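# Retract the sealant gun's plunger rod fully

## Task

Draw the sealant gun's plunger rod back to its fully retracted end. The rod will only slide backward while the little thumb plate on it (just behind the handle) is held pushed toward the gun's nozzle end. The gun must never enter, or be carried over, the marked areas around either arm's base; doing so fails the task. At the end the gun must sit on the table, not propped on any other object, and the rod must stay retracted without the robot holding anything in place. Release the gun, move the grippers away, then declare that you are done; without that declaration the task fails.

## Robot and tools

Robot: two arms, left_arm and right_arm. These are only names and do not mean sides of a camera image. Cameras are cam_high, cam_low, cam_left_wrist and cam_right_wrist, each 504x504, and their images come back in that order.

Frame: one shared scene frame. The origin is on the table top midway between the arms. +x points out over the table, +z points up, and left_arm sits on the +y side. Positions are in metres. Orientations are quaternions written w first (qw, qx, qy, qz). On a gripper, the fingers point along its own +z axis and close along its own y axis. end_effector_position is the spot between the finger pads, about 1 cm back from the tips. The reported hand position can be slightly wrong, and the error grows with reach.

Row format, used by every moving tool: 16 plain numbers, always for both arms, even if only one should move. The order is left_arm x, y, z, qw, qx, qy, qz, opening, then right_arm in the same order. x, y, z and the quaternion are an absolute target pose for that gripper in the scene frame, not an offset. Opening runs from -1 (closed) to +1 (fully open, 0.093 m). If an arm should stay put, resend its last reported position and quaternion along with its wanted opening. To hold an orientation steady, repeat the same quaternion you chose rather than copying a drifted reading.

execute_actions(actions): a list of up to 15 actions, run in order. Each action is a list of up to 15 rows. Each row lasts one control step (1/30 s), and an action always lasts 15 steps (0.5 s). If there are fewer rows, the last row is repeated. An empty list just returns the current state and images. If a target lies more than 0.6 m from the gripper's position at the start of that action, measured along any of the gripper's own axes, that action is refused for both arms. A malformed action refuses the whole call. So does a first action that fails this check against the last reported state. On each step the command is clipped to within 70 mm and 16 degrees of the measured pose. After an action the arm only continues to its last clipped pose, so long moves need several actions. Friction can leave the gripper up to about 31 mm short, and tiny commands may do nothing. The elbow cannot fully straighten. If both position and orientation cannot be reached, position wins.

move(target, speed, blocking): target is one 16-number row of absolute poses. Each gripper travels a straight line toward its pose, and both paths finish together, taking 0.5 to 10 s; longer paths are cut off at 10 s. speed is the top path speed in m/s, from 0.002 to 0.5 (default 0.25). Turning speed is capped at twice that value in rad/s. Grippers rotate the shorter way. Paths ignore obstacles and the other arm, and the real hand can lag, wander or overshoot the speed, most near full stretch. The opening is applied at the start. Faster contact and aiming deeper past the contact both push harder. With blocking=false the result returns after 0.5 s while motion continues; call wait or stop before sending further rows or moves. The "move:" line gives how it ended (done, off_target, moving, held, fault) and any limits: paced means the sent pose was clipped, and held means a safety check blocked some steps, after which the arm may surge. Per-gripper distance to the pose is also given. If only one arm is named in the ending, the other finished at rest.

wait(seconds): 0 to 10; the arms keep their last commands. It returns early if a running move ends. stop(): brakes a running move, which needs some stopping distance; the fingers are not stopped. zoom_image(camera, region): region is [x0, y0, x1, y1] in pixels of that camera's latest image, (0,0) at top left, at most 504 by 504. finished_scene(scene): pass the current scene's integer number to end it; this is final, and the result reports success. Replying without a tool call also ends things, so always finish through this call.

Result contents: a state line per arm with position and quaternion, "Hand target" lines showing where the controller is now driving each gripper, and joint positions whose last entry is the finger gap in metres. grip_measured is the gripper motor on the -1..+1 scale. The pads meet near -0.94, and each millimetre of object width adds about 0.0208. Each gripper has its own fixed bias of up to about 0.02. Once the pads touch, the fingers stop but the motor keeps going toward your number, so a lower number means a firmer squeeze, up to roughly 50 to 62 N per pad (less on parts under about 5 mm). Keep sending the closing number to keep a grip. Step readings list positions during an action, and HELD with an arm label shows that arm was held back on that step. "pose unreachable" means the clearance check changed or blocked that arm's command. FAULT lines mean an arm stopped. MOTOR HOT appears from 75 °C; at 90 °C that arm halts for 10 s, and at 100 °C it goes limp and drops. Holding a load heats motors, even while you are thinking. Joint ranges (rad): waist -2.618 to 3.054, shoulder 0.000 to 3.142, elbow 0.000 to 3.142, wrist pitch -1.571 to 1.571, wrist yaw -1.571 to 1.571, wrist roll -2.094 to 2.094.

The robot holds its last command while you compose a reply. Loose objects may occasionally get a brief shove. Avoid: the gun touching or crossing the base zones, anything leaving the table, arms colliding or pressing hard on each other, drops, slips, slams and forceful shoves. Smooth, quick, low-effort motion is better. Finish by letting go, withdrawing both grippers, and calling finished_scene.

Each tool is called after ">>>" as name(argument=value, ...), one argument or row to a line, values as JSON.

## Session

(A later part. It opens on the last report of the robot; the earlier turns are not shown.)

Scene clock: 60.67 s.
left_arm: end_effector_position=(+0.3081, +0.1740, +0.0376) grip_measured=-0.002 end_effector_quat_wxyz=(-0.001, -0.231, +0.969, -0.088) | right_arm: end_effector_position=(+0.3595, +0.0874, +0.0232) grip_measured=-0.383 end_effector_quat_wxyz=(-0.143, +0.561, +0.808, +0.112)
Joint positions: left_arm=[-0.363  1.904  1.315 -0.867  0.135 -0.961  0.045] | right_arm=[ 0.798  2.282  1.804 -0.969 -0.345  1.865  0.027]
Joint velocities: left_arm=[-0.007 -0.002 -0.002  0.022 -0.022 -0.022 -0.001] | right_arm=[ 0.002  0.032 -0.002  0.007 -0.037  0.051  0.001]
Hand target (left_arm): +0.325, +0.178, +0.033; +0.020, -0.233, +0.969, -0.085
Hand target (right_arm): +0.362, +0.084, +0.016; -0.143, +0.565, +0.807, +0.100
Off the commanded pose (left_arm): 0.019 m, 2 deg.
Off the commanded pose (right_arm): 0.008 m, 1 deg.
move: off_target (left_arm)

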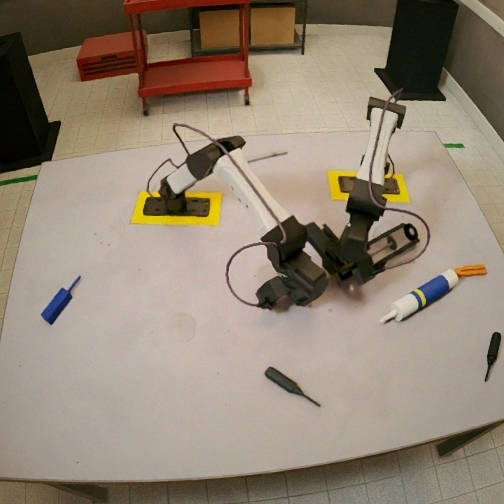

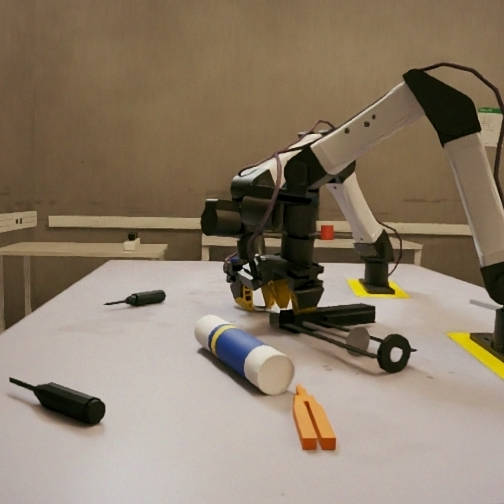

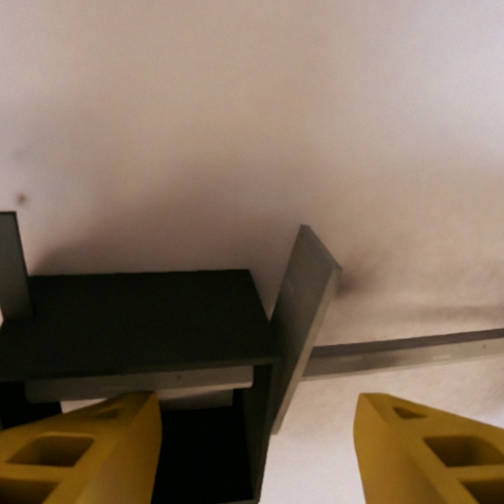

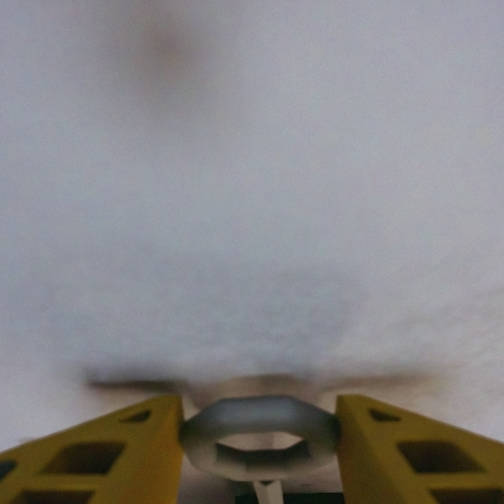

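>>> move(
  target=[0.308,0.174,0.06,0.02,-0.232,0.968,-0.085,0,0.36,0.087,0.022,-0.143,0.561,0.808,0.112,-0.7],
  speed=0.04,
)

>>> move(
  target=[0.317,0.176,0.052,0.02,-0.232,0.968,-0.085,0,0.36,0.087,0.022,-0.143,0.561,0.808,0.112,-0.7],
  speed=0.03,
)

>>> move(
  target=[0.312,0.176,0.028,0.02,-0.232,0.968,-0.085,0,0.36,0.087,0.022,-0.143,0.561,0.808,0.112,-0.7],
  speed=0.03,
)

Scene clock: 65.67 s.
left_arm: end_effector_position=(+0.3043, +0.1769, +0.0507) grip_measured=-0.002 end_effector_quat_wxyz=(+0.010, -0.233, +0.969, -0.083) | right_arm: end_effector_position=(+0.3595, +0.0875, +0.0232) grip_measured=-0.383 end_effector_quat_wxyz=(-0.143, +0.561, +0.808, +0.112)
Joint positions: left_arm=[-0.372  1.862  1.315 -0.898  0.111 -0.973  0.045] | right_arm=[ 0.798  2.282  1.804 -0.968 -0.345  1.865  0.027]
Joint velocities: left_arm=[ 0.007 -0.002  0.007 -0.066  0.066 -0.037 -0.001] | right_arm=[-0.027 -0.012  0.002 -0.081 -0.007  0.051  0.001]
Hand target (left_arm): +0.308, +0.174, +0.060; +0.020, -0.232, +0.969, -0.086
Hand target (right_arm): +0.360, +0.087, +0.022; -0.143, +0.561, +0.808, +0.112
Off the commanded pose (left_arm): 0.010 m, 1 deg.
Off the commanded pose (right_arm): 0.001 m, 0 deg.
move: done

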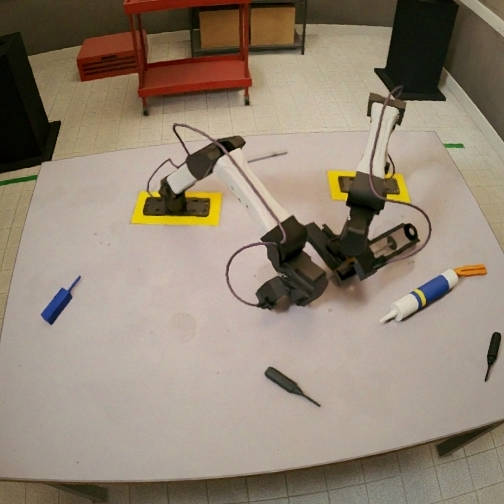

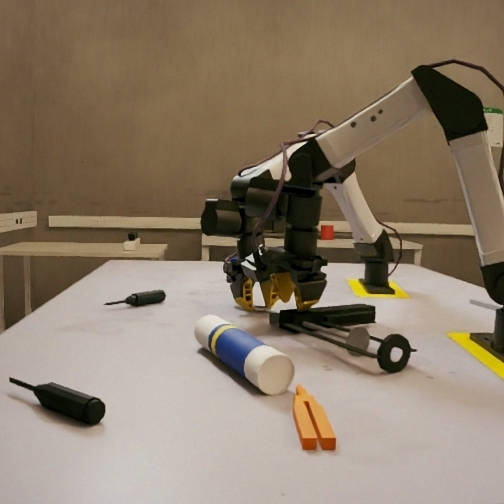

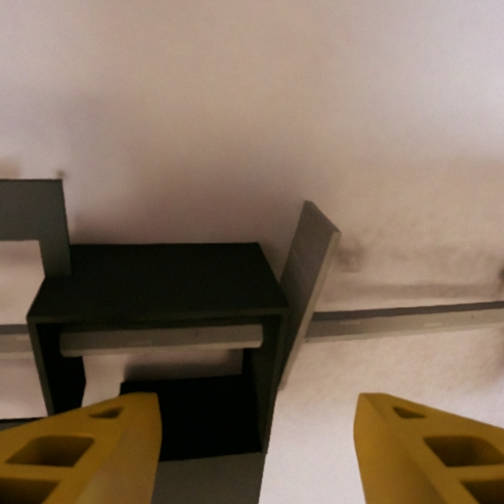

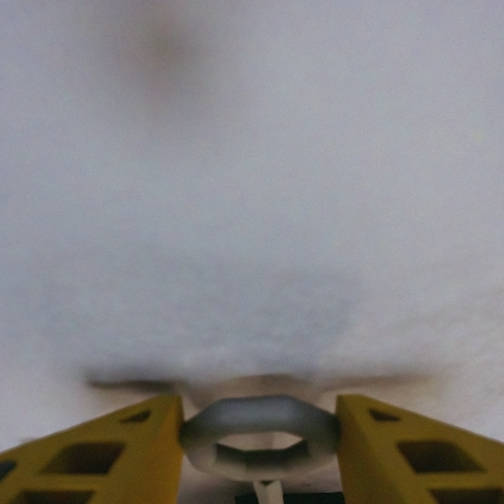

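Scene clock: 66.43 s.
left_arm: end_effector_position=(+0.3037, +0.1772, +0.0472) grip_measured=-0.002 end_effector_quat_wxyz=(+0.006, -0.231, +0.970, -0.080) | right_arm: end_effector_position=(+0.3595, +0.0875, +0.0232) grip_measured=-0.383 end_effector_quat_wxyz=(-0.143, +0.561, +0.808, +0.112)
Joint positions: left_arm=[-0.372  1.872  1.315 -0.898  0.111 -0.969  0.045] | right_arm=[ 0.798  2.282  1.804 -0.968 -0.345  1.865  0.027]
Joint velocities: left_arm=[-0.027  0.012 -0.022  0.007  0.022  0.095  0.001] | right_arm=[-0.002 -0.027 -0.027 -0.007 -0.066 -0.007 -0.001]
Hand target (left_arm): +0.317, +0.176, +0.052; +0.020, -0.232, +0.969, -0.085
Hand target (right_arm): +0.360, +0.087, +0.022; -0.143, +0.561, +0.808, +0.112
Off the commanded pose (left_arm): 0.014 m, 2 deg.
Off the commanded pose (right_arm): 0.001 m, 0 deg.
move: off_target (left_arm)

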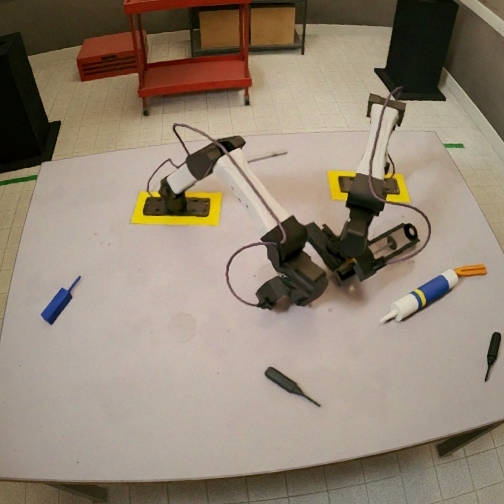

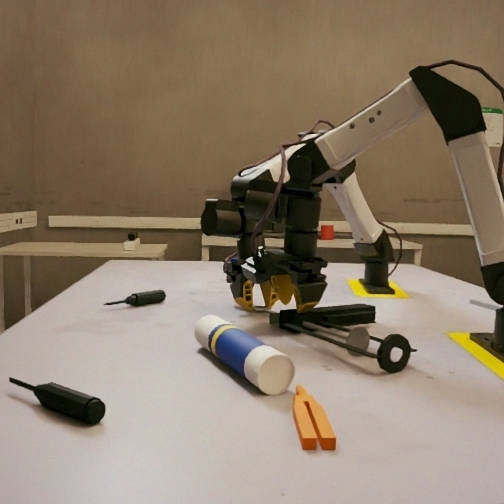

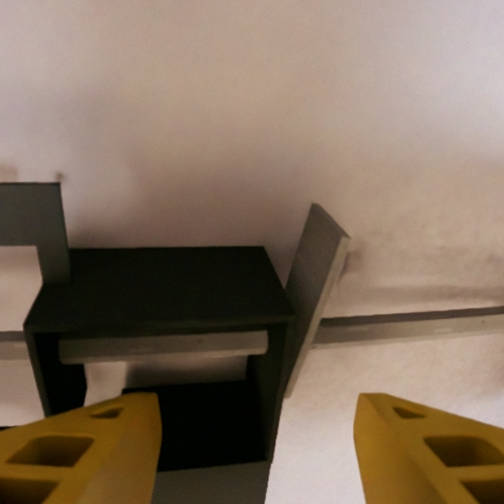

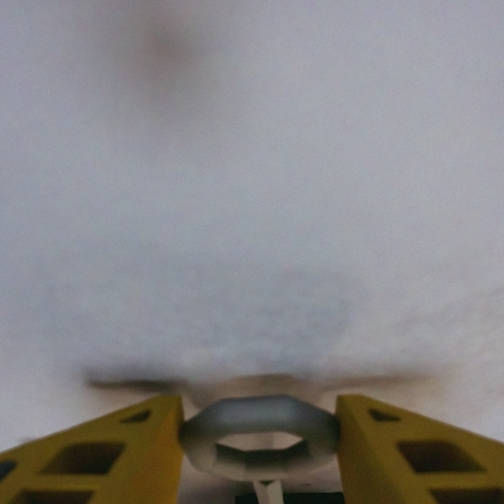

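Scene clock: 67.50 s.
left_arm: end_effector_position=(+0.3167, +0.1703, +0.0402) grip_measured=-0.002 end_effector_quat_wxyz=(+0.027, -0.229, +0.968, -0.098) | right_arm: end_effector_position=(+0.3595, +0.0875, +0.0232) grip_measured=-0.383 end_effector_quat_wxyz=(-0.143, +0.561, +0.808, +0.112)
Joint positions: left_arm=[-0.372  1.888  1.299 -0.81   0.11  -0.969  0.045] | right_arm=[ 0.798  2.282  1.804 -0.968 -0.345  1.865  0.027]
Joint velocities: left_arm=[-0.002  0.002  0.007  0.066 -0.007 -0.037 -0.001] | right_arm=[ 0.007 -0.007 -0.017 -0.066 -0.037  0.022 -0.001]
Hand target (left_arm): +0.312, +0.176, +0.028; +0.020, -0.232, +0.969, -0.085
Hand target (right_arm): +0.360, +0.087, +0.022; -0.143, +0.561, +0.808, +0.112
Off the commanded pose (left_arm): 0.014 m, 2 deg.
Off the commanded pose (right_arm): 0.001 m, 0 deg.
move: off_target (left_arm)

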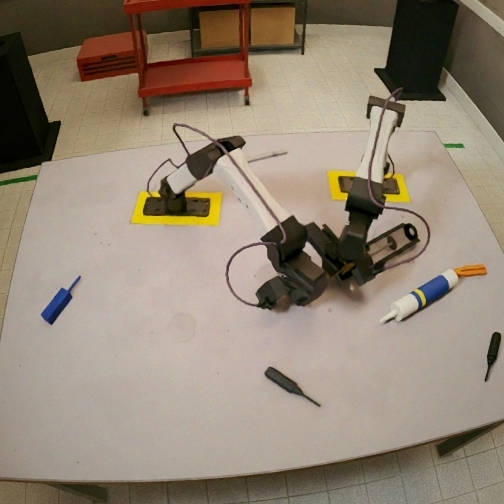

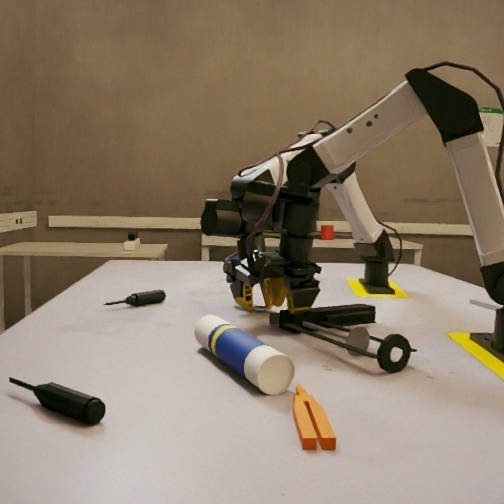

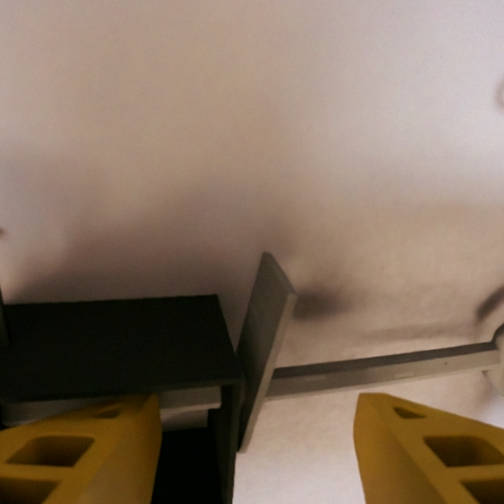

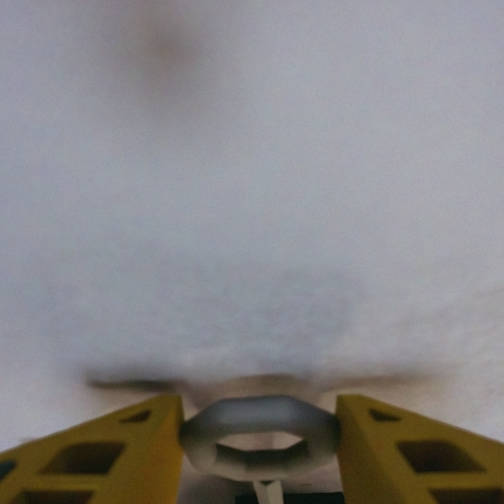

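>>> move(
  target=[0.316,0.172,0.034,0.025,-0.23,0.968,-0.095,-1,0.36,0.087,0.022,-0.143,0.561,0.808,0.112,-0.7],
)

>>> move(
  target=[0.385,0.035,0.022,-0.143,0.561,0.808,0.112,-0.7,0.385,0.035,0.022,-0.143,0.561,0.808,0.112,-0.7],
  speed=-1,
)

Scene clock: 70.20 s.
left_arm: end_effector_position=(+0.3156, +0.1739, +0.0396) grip_measured=-0.968 end_effector_quat_wxyz=(+0.028, -0.222, +0.971, -0.090) | right_arm: end_effector_position=(+0.3605, +0.0865, +0.0229) grip_measured=-0.383 end_effector_quat_wxyz=(-0.140, +0.560, +0.809, +0.112)
Joint positions: left_arm=[-0.37   1.888  1.299 -0.822  0.098 -0.951  0.   ] | right_arm=[ 0.797  2.282  1.804 -0.968 -0.34   1.861  0.027]
Joint velocities: left_arm=[ 0.017  0.002  0.007 -0.007 -0.051 -0.051  0.   ] | right_arm=[-0.017  0.012  0.007 -0.007  0.037 -0.051 -0.001]
Hand target (left_arm): +0.316, +0.172, +0.034; +0.025, -0.230, +0.968, -0.095
Hand target (right_arm): +0.360, +0.087, +0.022; -0.143, +0.561, +0.808, +0.112
Off the commanded pose (left_arm): 0.006 m, 1 deg.
Off the commanded pose (right_arm): 0.001 m, 0 deg.
move: done

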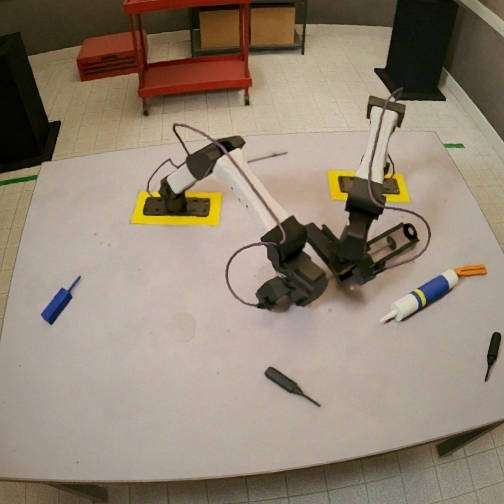

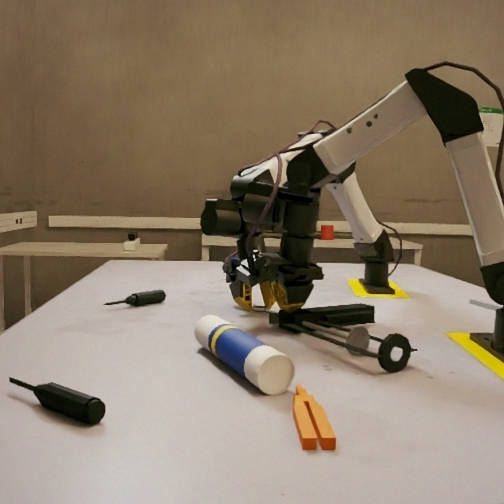

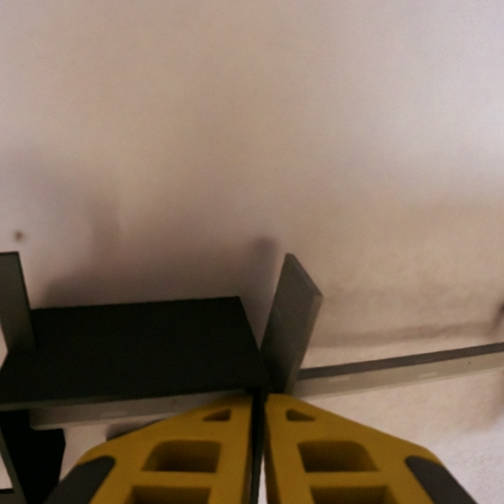

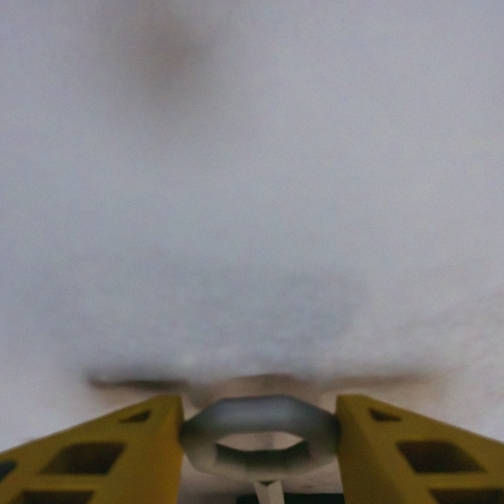

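speed must be a number from 0.002 to 0.5 (m/s); nothing of the call was run and nothing moved

>>> move(
  target=[0.316,0.174,0.056,0.006,-0.226,0.974,-0.026,-0.1,0.36,0.087,0.022,-0.143,0.561,0.808,0.112,-0.7],
  speed=0.05,
)

>>> move(
  target=[0.314,0.176,0.026,0.006,-0.226,0.974,-0.026,-0.1,0.36,0.087,0.022,-0.143,0.561,0.808,0.112,-0.7],
  speed=0.03,
)

Scene clock: 75.17 s.
left_arm: end_effector_position=(+0.3130, +0.1772, +0.0551) grip_measured=-0.102 end_effector_quat_wxyz=(+0.004, -0.227, +0.974, -0.030) | right_arm: end_effector_position=(+0.3605, +0.0865, +0.0229) grip_measured=-0.383 end_effector_quat_wxyz=(-0.140, +0.560, +0.809, +0.112)
Joint positions: left_arm=[-0.393  1.952  1.466 -1.038  0.038 -0.973  0.04 ] | right_arm=[ 0.797  2.282  1.804 -0.968 -0.34   1.861  0.027]
Joint velocities: left_arm=[ 0.012  0.007 -0.007  0.022  0.007 -0.066 -0.001] | right_arm=[-0.002  0.002  0.002  0.022  0.007  0.007 -0.   ]
Hand target (left_arm): +0.316, +0.174, +0.056; +0.007, -0.226, +0.974, -0.026
Hand target (right_arm): +0.360, +0.087, +0.022; -0.143, +0.561, +0.808, +0.112
Off the commanded pose (left_arm): 0.005 m, 0 deg.
Off the commanded pose (right_arm): 0.001 m, 0 deg.
move: done

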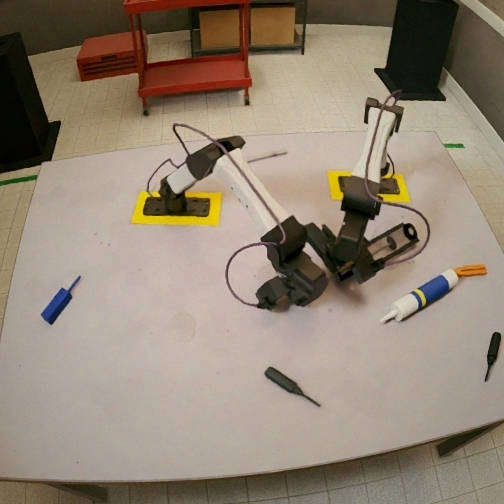

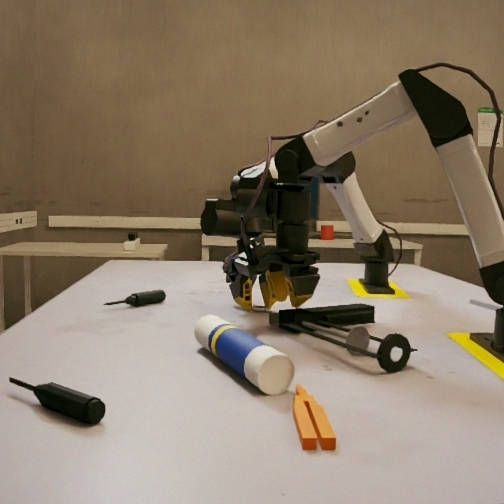

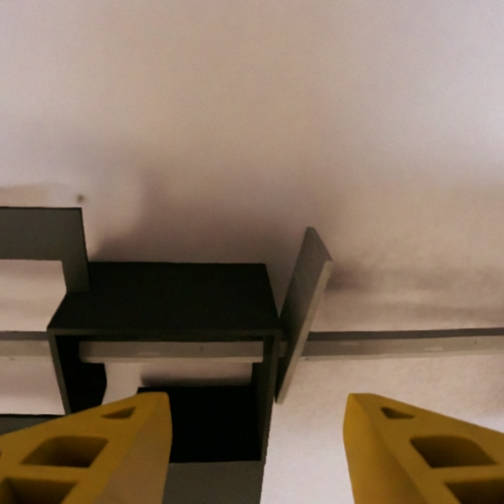

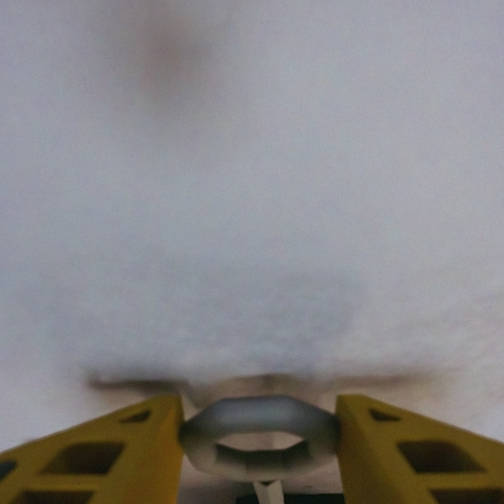

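Scene clock: 76.47 s.
left_arm: end_effector_position=(+0.3203, +0.1731, +0.0382) grip_measured=-0.102 end_effector_quat_wxyz=(+0.014, -0.226, +0.973, -0.039) | right_arm: end_effector_position=(+0.3605, +0.0865, +0.0229) grip_measured=-0.383 end_effector_quat_wxyz=(-0.140, +0.560, +0.809, +0.112)
Joint positions: left_arm=[-0.393  1.978  1.431 -0.952  0.038 -0.974  0.04 ] | right_arm=[ 0.797  2.282  1.804 -0.968 -0.34   1.861  0.027]
Joint velocities: left_arm=[-0.007  0.002 -0.002  0.022  0.007  0.022 -0.   ] | right_arm=[-0.017  0.002  0.002 -0.051 -0.022 -0.007  0.001]
Hand target (left_arm): +0.314, +0.176, +0.026; +0.006, -0.226, +0.974, -0.026
Hand target (right_arm): +0.360, +0.087, +0.022; -0.143, +0.561, +0.808, +0.112
Off the commanded pose (left_arm): 0.014 m, 2 deg.
Off the commanded pose (right_arm): 0.001 m, 0 deg.
move: off_target (left_arm)

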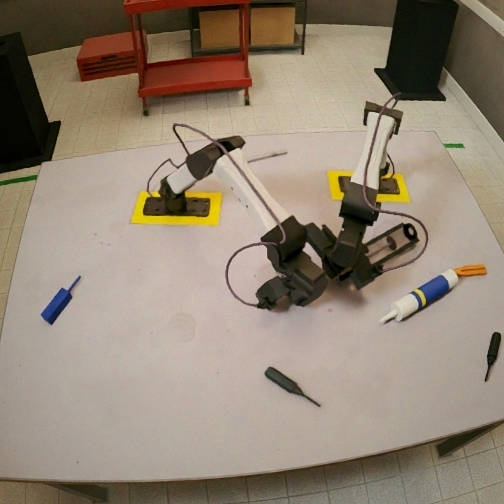

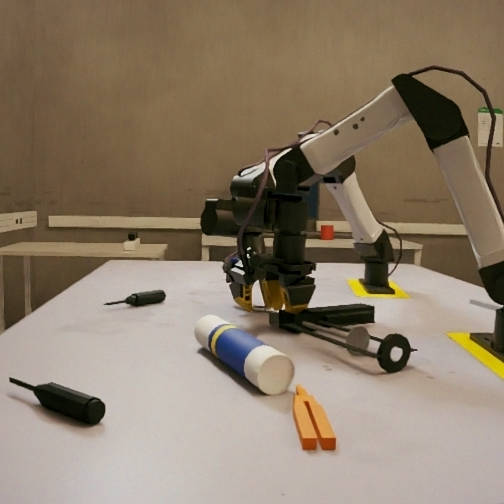

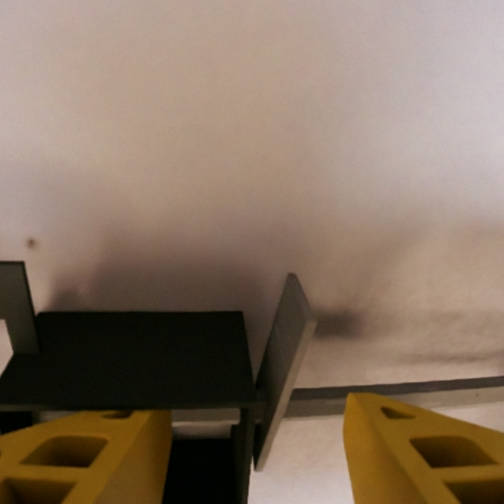

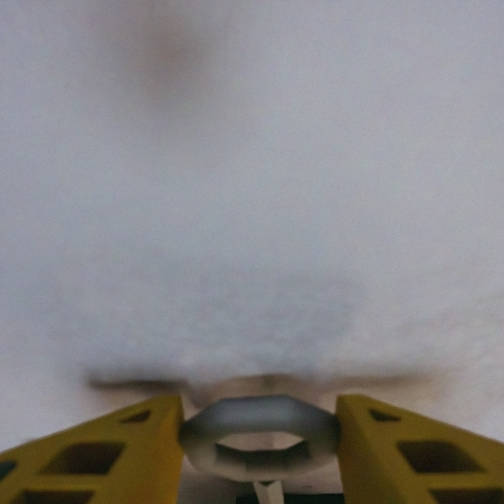

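>>> move(
  target=[0.318,0.172,0.03,0.01,-0.226,0.974,-0.03,-1,0.36,0.087,0.022,-0.143,0.561,0.808,0.112,-0.7],
)

Scene clock: 78.43 s.
left_arm: end_effector_position=(+0.3204, +0.1733, +0.0380) grip_measured=-0.963 end_effector_quat_wxyz=(+0.014, -0.225, +0.974, -0.038) | right_arm: end_effector_position=(+0.3605, +0.0867, +0.0230) grip_measured=-0.383 end_effector_quat_wxyz=(-0.141, +0.560, +0.809, +0.112)
Joint positions: left_arm=[-0.393  1.978  1.431 -0.951  0.037 -0.97   0.   ] | right_arm=[ 0.797  2.282  1.804 -0.968 -0.341  1.861  0.027]
Joint velocities: left_arm=[ 0.002 -0.012 -0.002 -0.066  0.007 -0.081  0.   ] | right_arm=[-0.012 -0.002  0.002 -0.007 -0.066 -0.051 -0.001]
Hand target (left_arm): +0.318, +0.172, +0.030; +0.010, -0.226, +0.974, -0.030
Hand target (right_arm): +0.360, +0.087, +0.022; -0.143, +0.561, +0.808, +0.112
Off the commanded pose (left_arm): 0.008 m, 1 deg.
Off the commanded pose (right_arm): 0.001 m, 0 deg.
move: done

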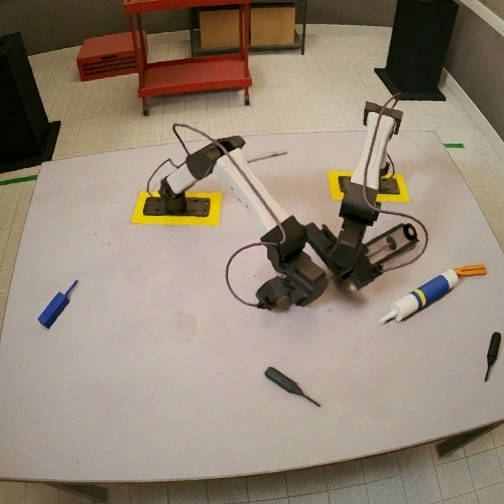

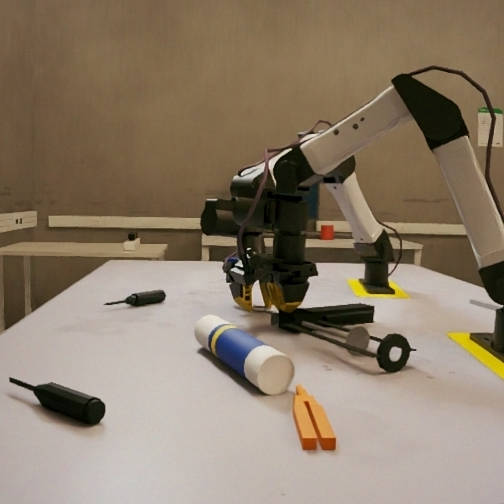

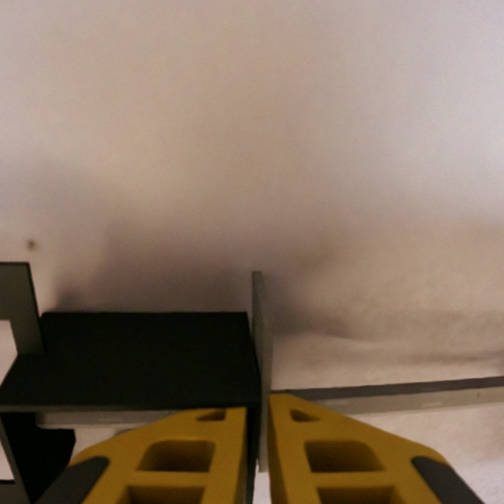

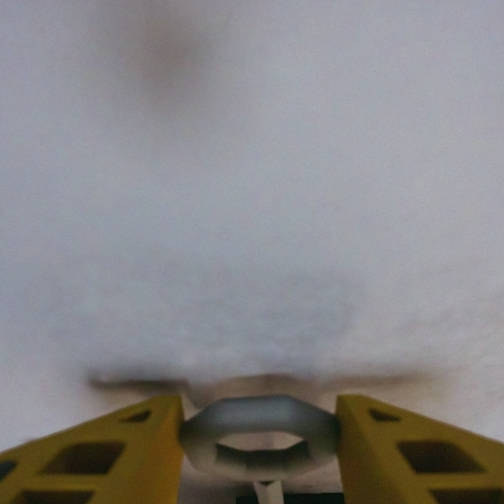

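>>> move(
  target=[0.318,0.18,0.036,0.014,-0.225,0.974,-0.038,-1,0.42,-0.045,0.02,-0.143,0.561,0.808,0.112,-0.7],
  speed=0.06,
)

>>> zoom_image(
  camera="cam_high",
  region=[240, 210, 450, 330],
)

Scene clock: 83.17 s.
left_arm: end_effector_position=(+0.3316, +0.1597, +0.0418) grip_measured=-0.964 end_effector_quat_wxyz=(+0.030, -0.216, +0.973, -0.074) | right_arm: end_effector_position=(+0.4178, -0.0260, +0.0251) grip_measured=-0.383 end_effector_quat_wxyz=(-0.153, +0.553, +0.808, +0.134)
Joint positions: left_arm=[-0.395  1.973  1.431 -0.884  0.069 -0.96   0.   ] | right_arm=[ 0.496  2.291  1.817 -1.065 -0.409  1.534  0.027]
Joint velocities: left_arm=[-0.012 -0.007  0.002 -0.037 -0.022  0.007  0.   ] | right_arm=[-0.007 -0.002  0.007  0.022 -0.037  0.007 -0.   ]
Hand target (left_arm): +0.318, +0.179, +0.036; +0.014, -0.224, +0.974, -0.038
Hand target (right_arm): +0.423, -0.046, +0.020; -0.140, +0.561, +0.808, +0.111
Off the commanded pose (left_arm): 0.025 m, 5 deg.
Off the commanded pose (right_arm): 0.020 m, 3 deg.
move: off_target (left_arm, right_arm)

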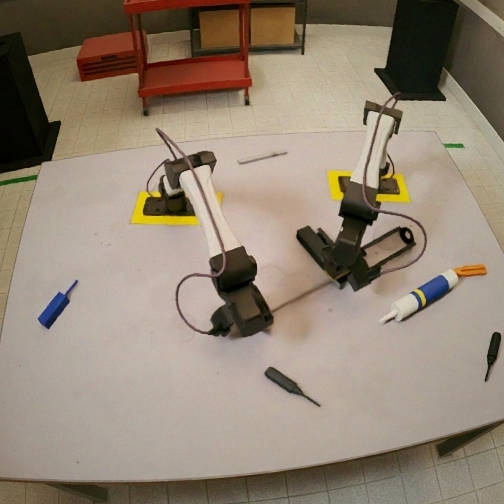

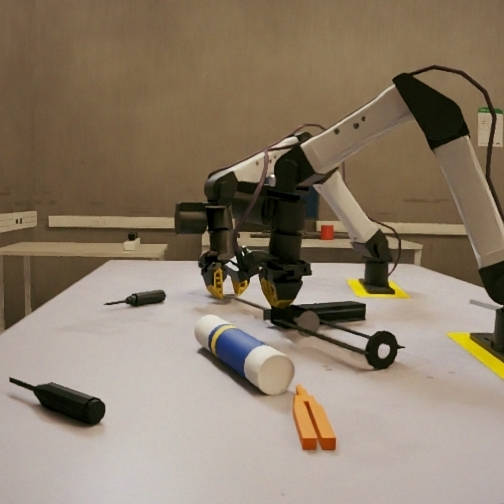

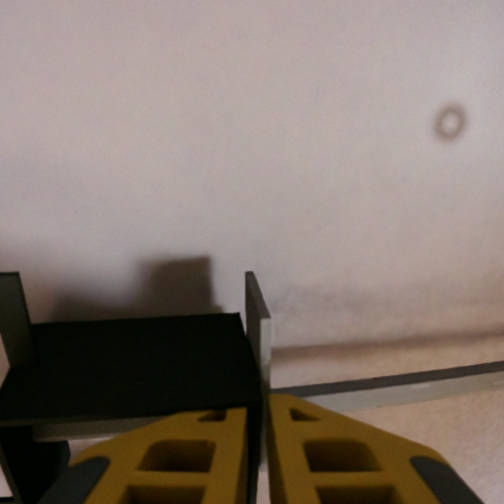

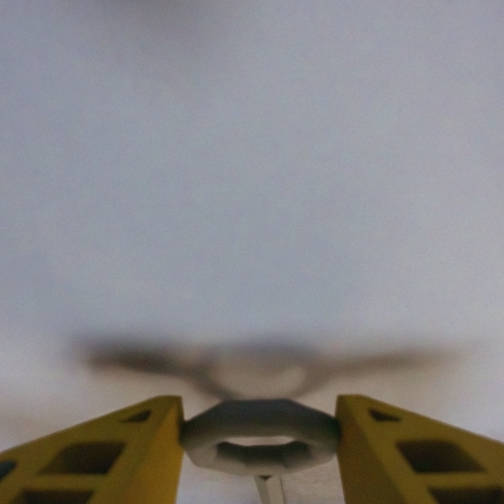

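Region (240, 210, 450, 330) of cam_high's 504x504 image, scaled by 2.400, with more detail than that image has; it fills the top 288 rows of this view, and the rest is white.

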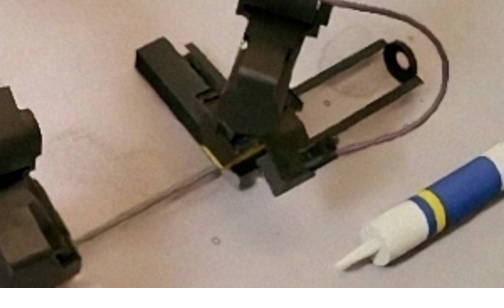

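>>> move(
  target=[0.314,0.192,0.034,0.014,-0.225,0.974,-0.038,-1,0.453,-0.105,0.02,-0.143,0.561,0.808,0.112,-0.7],
  speed=0.05,
)

>>> zoom_image(
  camera="cam_low",
  region=[200, 260, 420, 380],
)

Scene clock: 87.47 s.
left_arm: end_effector_position=(+0.3382, +0.1544, +0.0447) grip_measured=-0.964 end_effector_quat_wxyz=(+0.044, -0.210, +0.971, -0.101) | right_arm: end_effector_position=(+0.4438, -0.0717, +0.0292) grip_measured=-0.383 end_effector_quat_wxyz=(-0.170, +0.547, +0.807, +0.140)
Joint positions: left_arm=[-0.388  1.954  1.405 -0.82   0.094 -0.946  0.   ] | right_arm=[ 0.371  2.381  1.979 -1.209 -0.443  1.385  0.027]
Joint velocities: left_arm=[-0.012 -0.007 -0.022  0.066  0.037 -0.007  0.   ] | right_arm=[ 0.017 -0.002  0.012 -0.022  0.022 -0.022  0.   ]
Hand target (left_arm): +0.315, +0.189, +0.035; +0.013, -0.223, +0.974, -0.039
Hand target (right_arm): +0.453, -0.105, +0.020; -0.142, +0.561, +0.808, +0.111
Off the commanded pose (left_arm): 0.046 m, 8 deg.
Off the commanded pose (right_arm): 0.036 m, 5 deg.
move: off_target (left_arm, right_arm)

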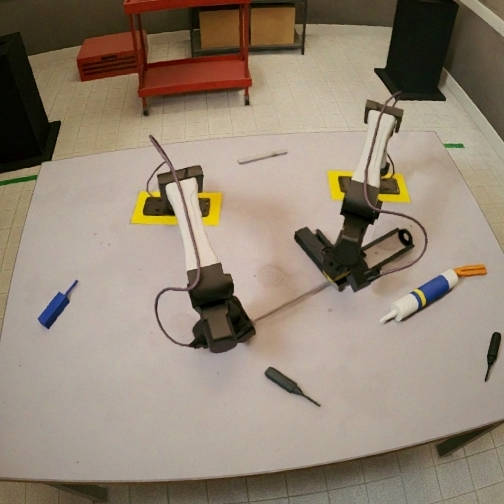

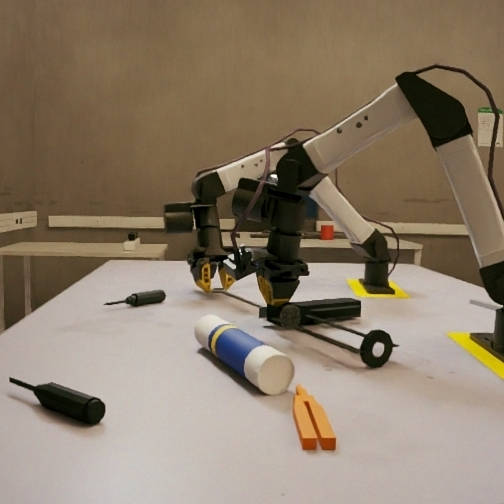

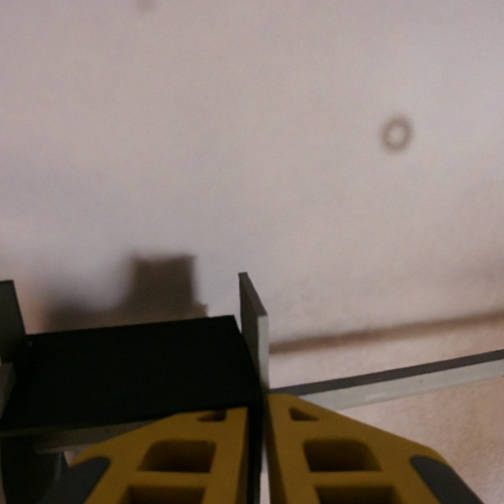

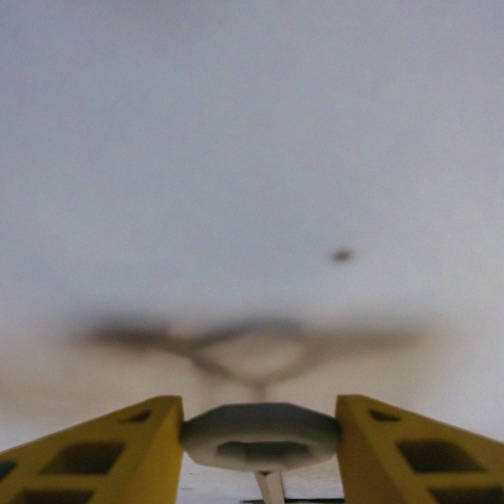

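Region (200, 260, 420, 380) of cam_low's 504x504 image, scaled by 2.291, with more detail than that image has; it fills the top 275 rows of this view, and the rest is white.

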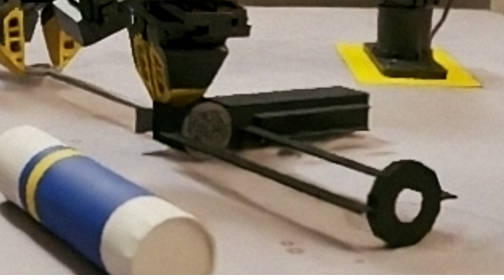

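>>> move(
  target=[0.322,0.18,0.034,0.025,-0.218,0.973,-0.065,-1,0.462,-0.125,0.02,-0.155,0.555,0.808,0.125,-0.7],
  speed=0.04,
)

>>> move(
  target=[0.335,0.157,0.04,0.04,-0.212,0.972,-0.09,-1,0.45,-0.085,0.024,-0.165,0.55,0.808,0.137,-0.7],
  speed=0.04,
)

Scene clock: 91.70 s.
left_arm: end_effector_position=(+0.3465, +0.1436, +0.0482) grip_measured=-0.965 end_effector_quat_wxyz=(+0.054, -0.204, +0.969, -0.130) | right_arm: end_effector_position=(+0.4504, -0.0847, +0.0347) grip_measured=-0.383 end_effector_quat_wxyz=(-0.193, +0.543, +0.801, +0.160)
Joint positions: left_arm=[-0.389  1.954  1.405 -0.766  0.124 -0.942  0.   ] | right_arm=[ 0.32   2.416  2.045 -1.272 -0.502  1.324  0.027]
Joint velocities: left_arm=[-0.002 -0.002 -0.012  0.007  0.081  0.051  0.   ] | right_arm=[-0.022  0.027  0.007 -0.022  0.007 -0.007 -0.001]
Hand target (left_arm): +0.323, +0.178, +0.035; +0.025, -0.216, +0.974, -0.066
Hand target (right_arm): +0.461, -0.125, +0.021; -0.155, +0.556, +0.807, +0.125
Off the commanded pose (left_arm): 0.046 m, 8 deg.
Off the commanded pose (right_arm): 0.044 m, 6 deg.
move: off_target (left_arm, right_arm)

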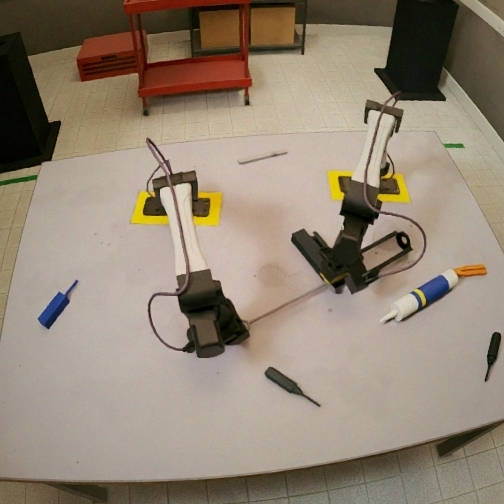

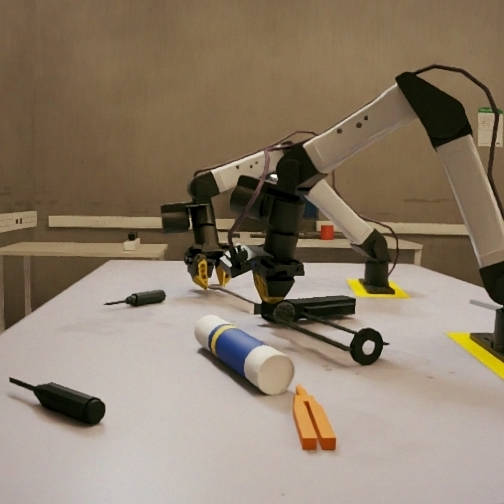

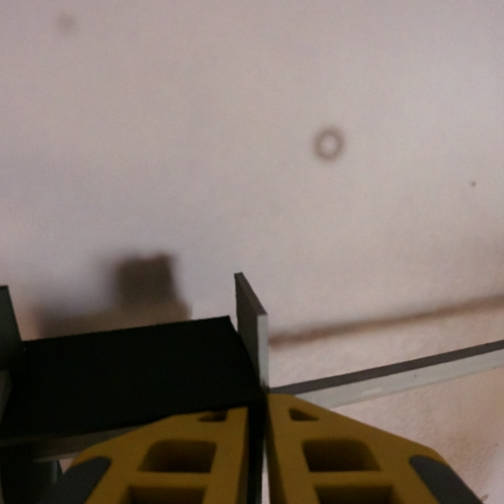

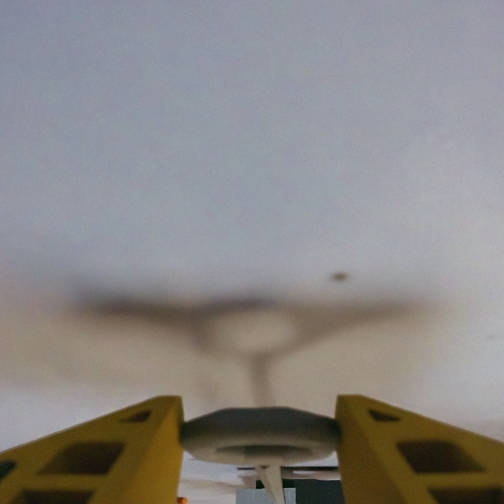

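Scene clock: 93.03 s.
left_arm: end_effector_position=(+0.3447, +0.1489, +0.0449) grip_measured=-0.965 end_effector_quat_wxyz=(+0.054, -0.211, +0.969, -0.114) | right_arm: end_effector_position=(+0.4501, -0.0756, +0.0279) grip_measured=-0.383 end_effector_quat_wxyz=(-0.183, +0.543, +0.805, +0.153)
Joint positions: left_arm=[-0.39   1.959  1.405 -0.783  0.098 -0.953  0.   ] | right_arm=[ 0.348  2.416  2.027 -1.235 -0.479  1.353  0.027]
Joint velocities: left_arm=[-0.012 -0.007  0.007  0.125  0.022 -0.007  0.   ] | right_arm=[ 0.022  0.007  0.012 -0.037 -0.022 -0.007 -0.001]
Hand target (left_arm): +0.335, +0.157, +0.040; +0.041, -0.212, +0.972, -0.090
Hand target (right_arm): +0.450, -0.085, +0.024; -0.166, +0.549, +0.807, +0.137
Off the commanded pose (left_arm): 0.014 m, 3 deg.
Off the commanded pose (right_arm): 0.010 m, 3 deg.
move: off_target (left_arm, right_arm)

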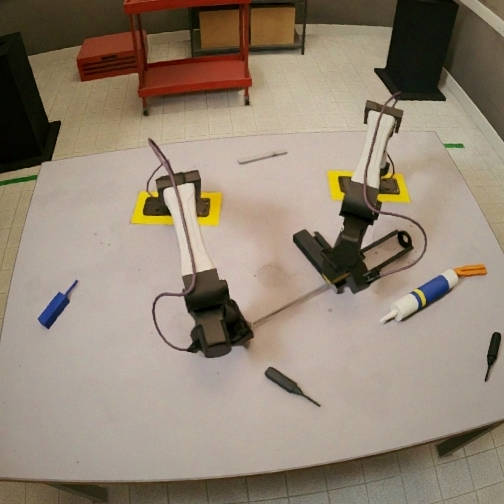

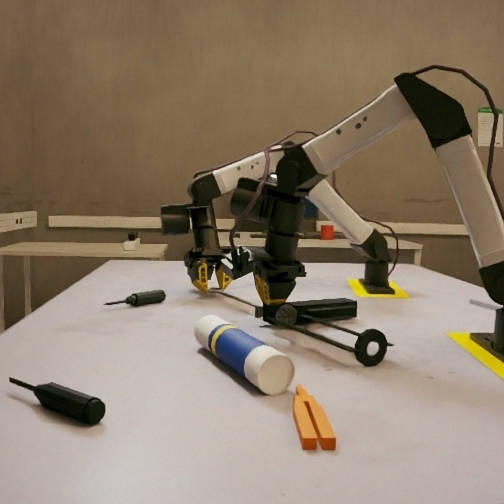

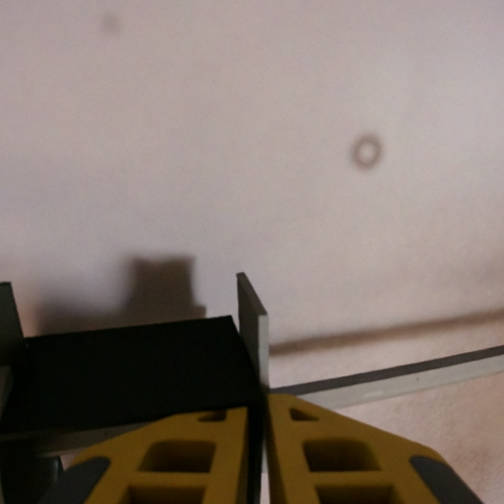

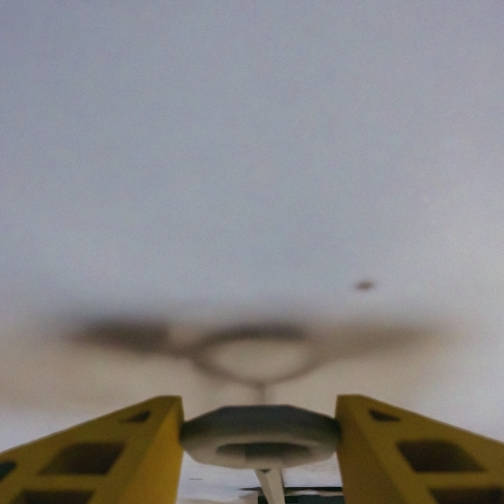

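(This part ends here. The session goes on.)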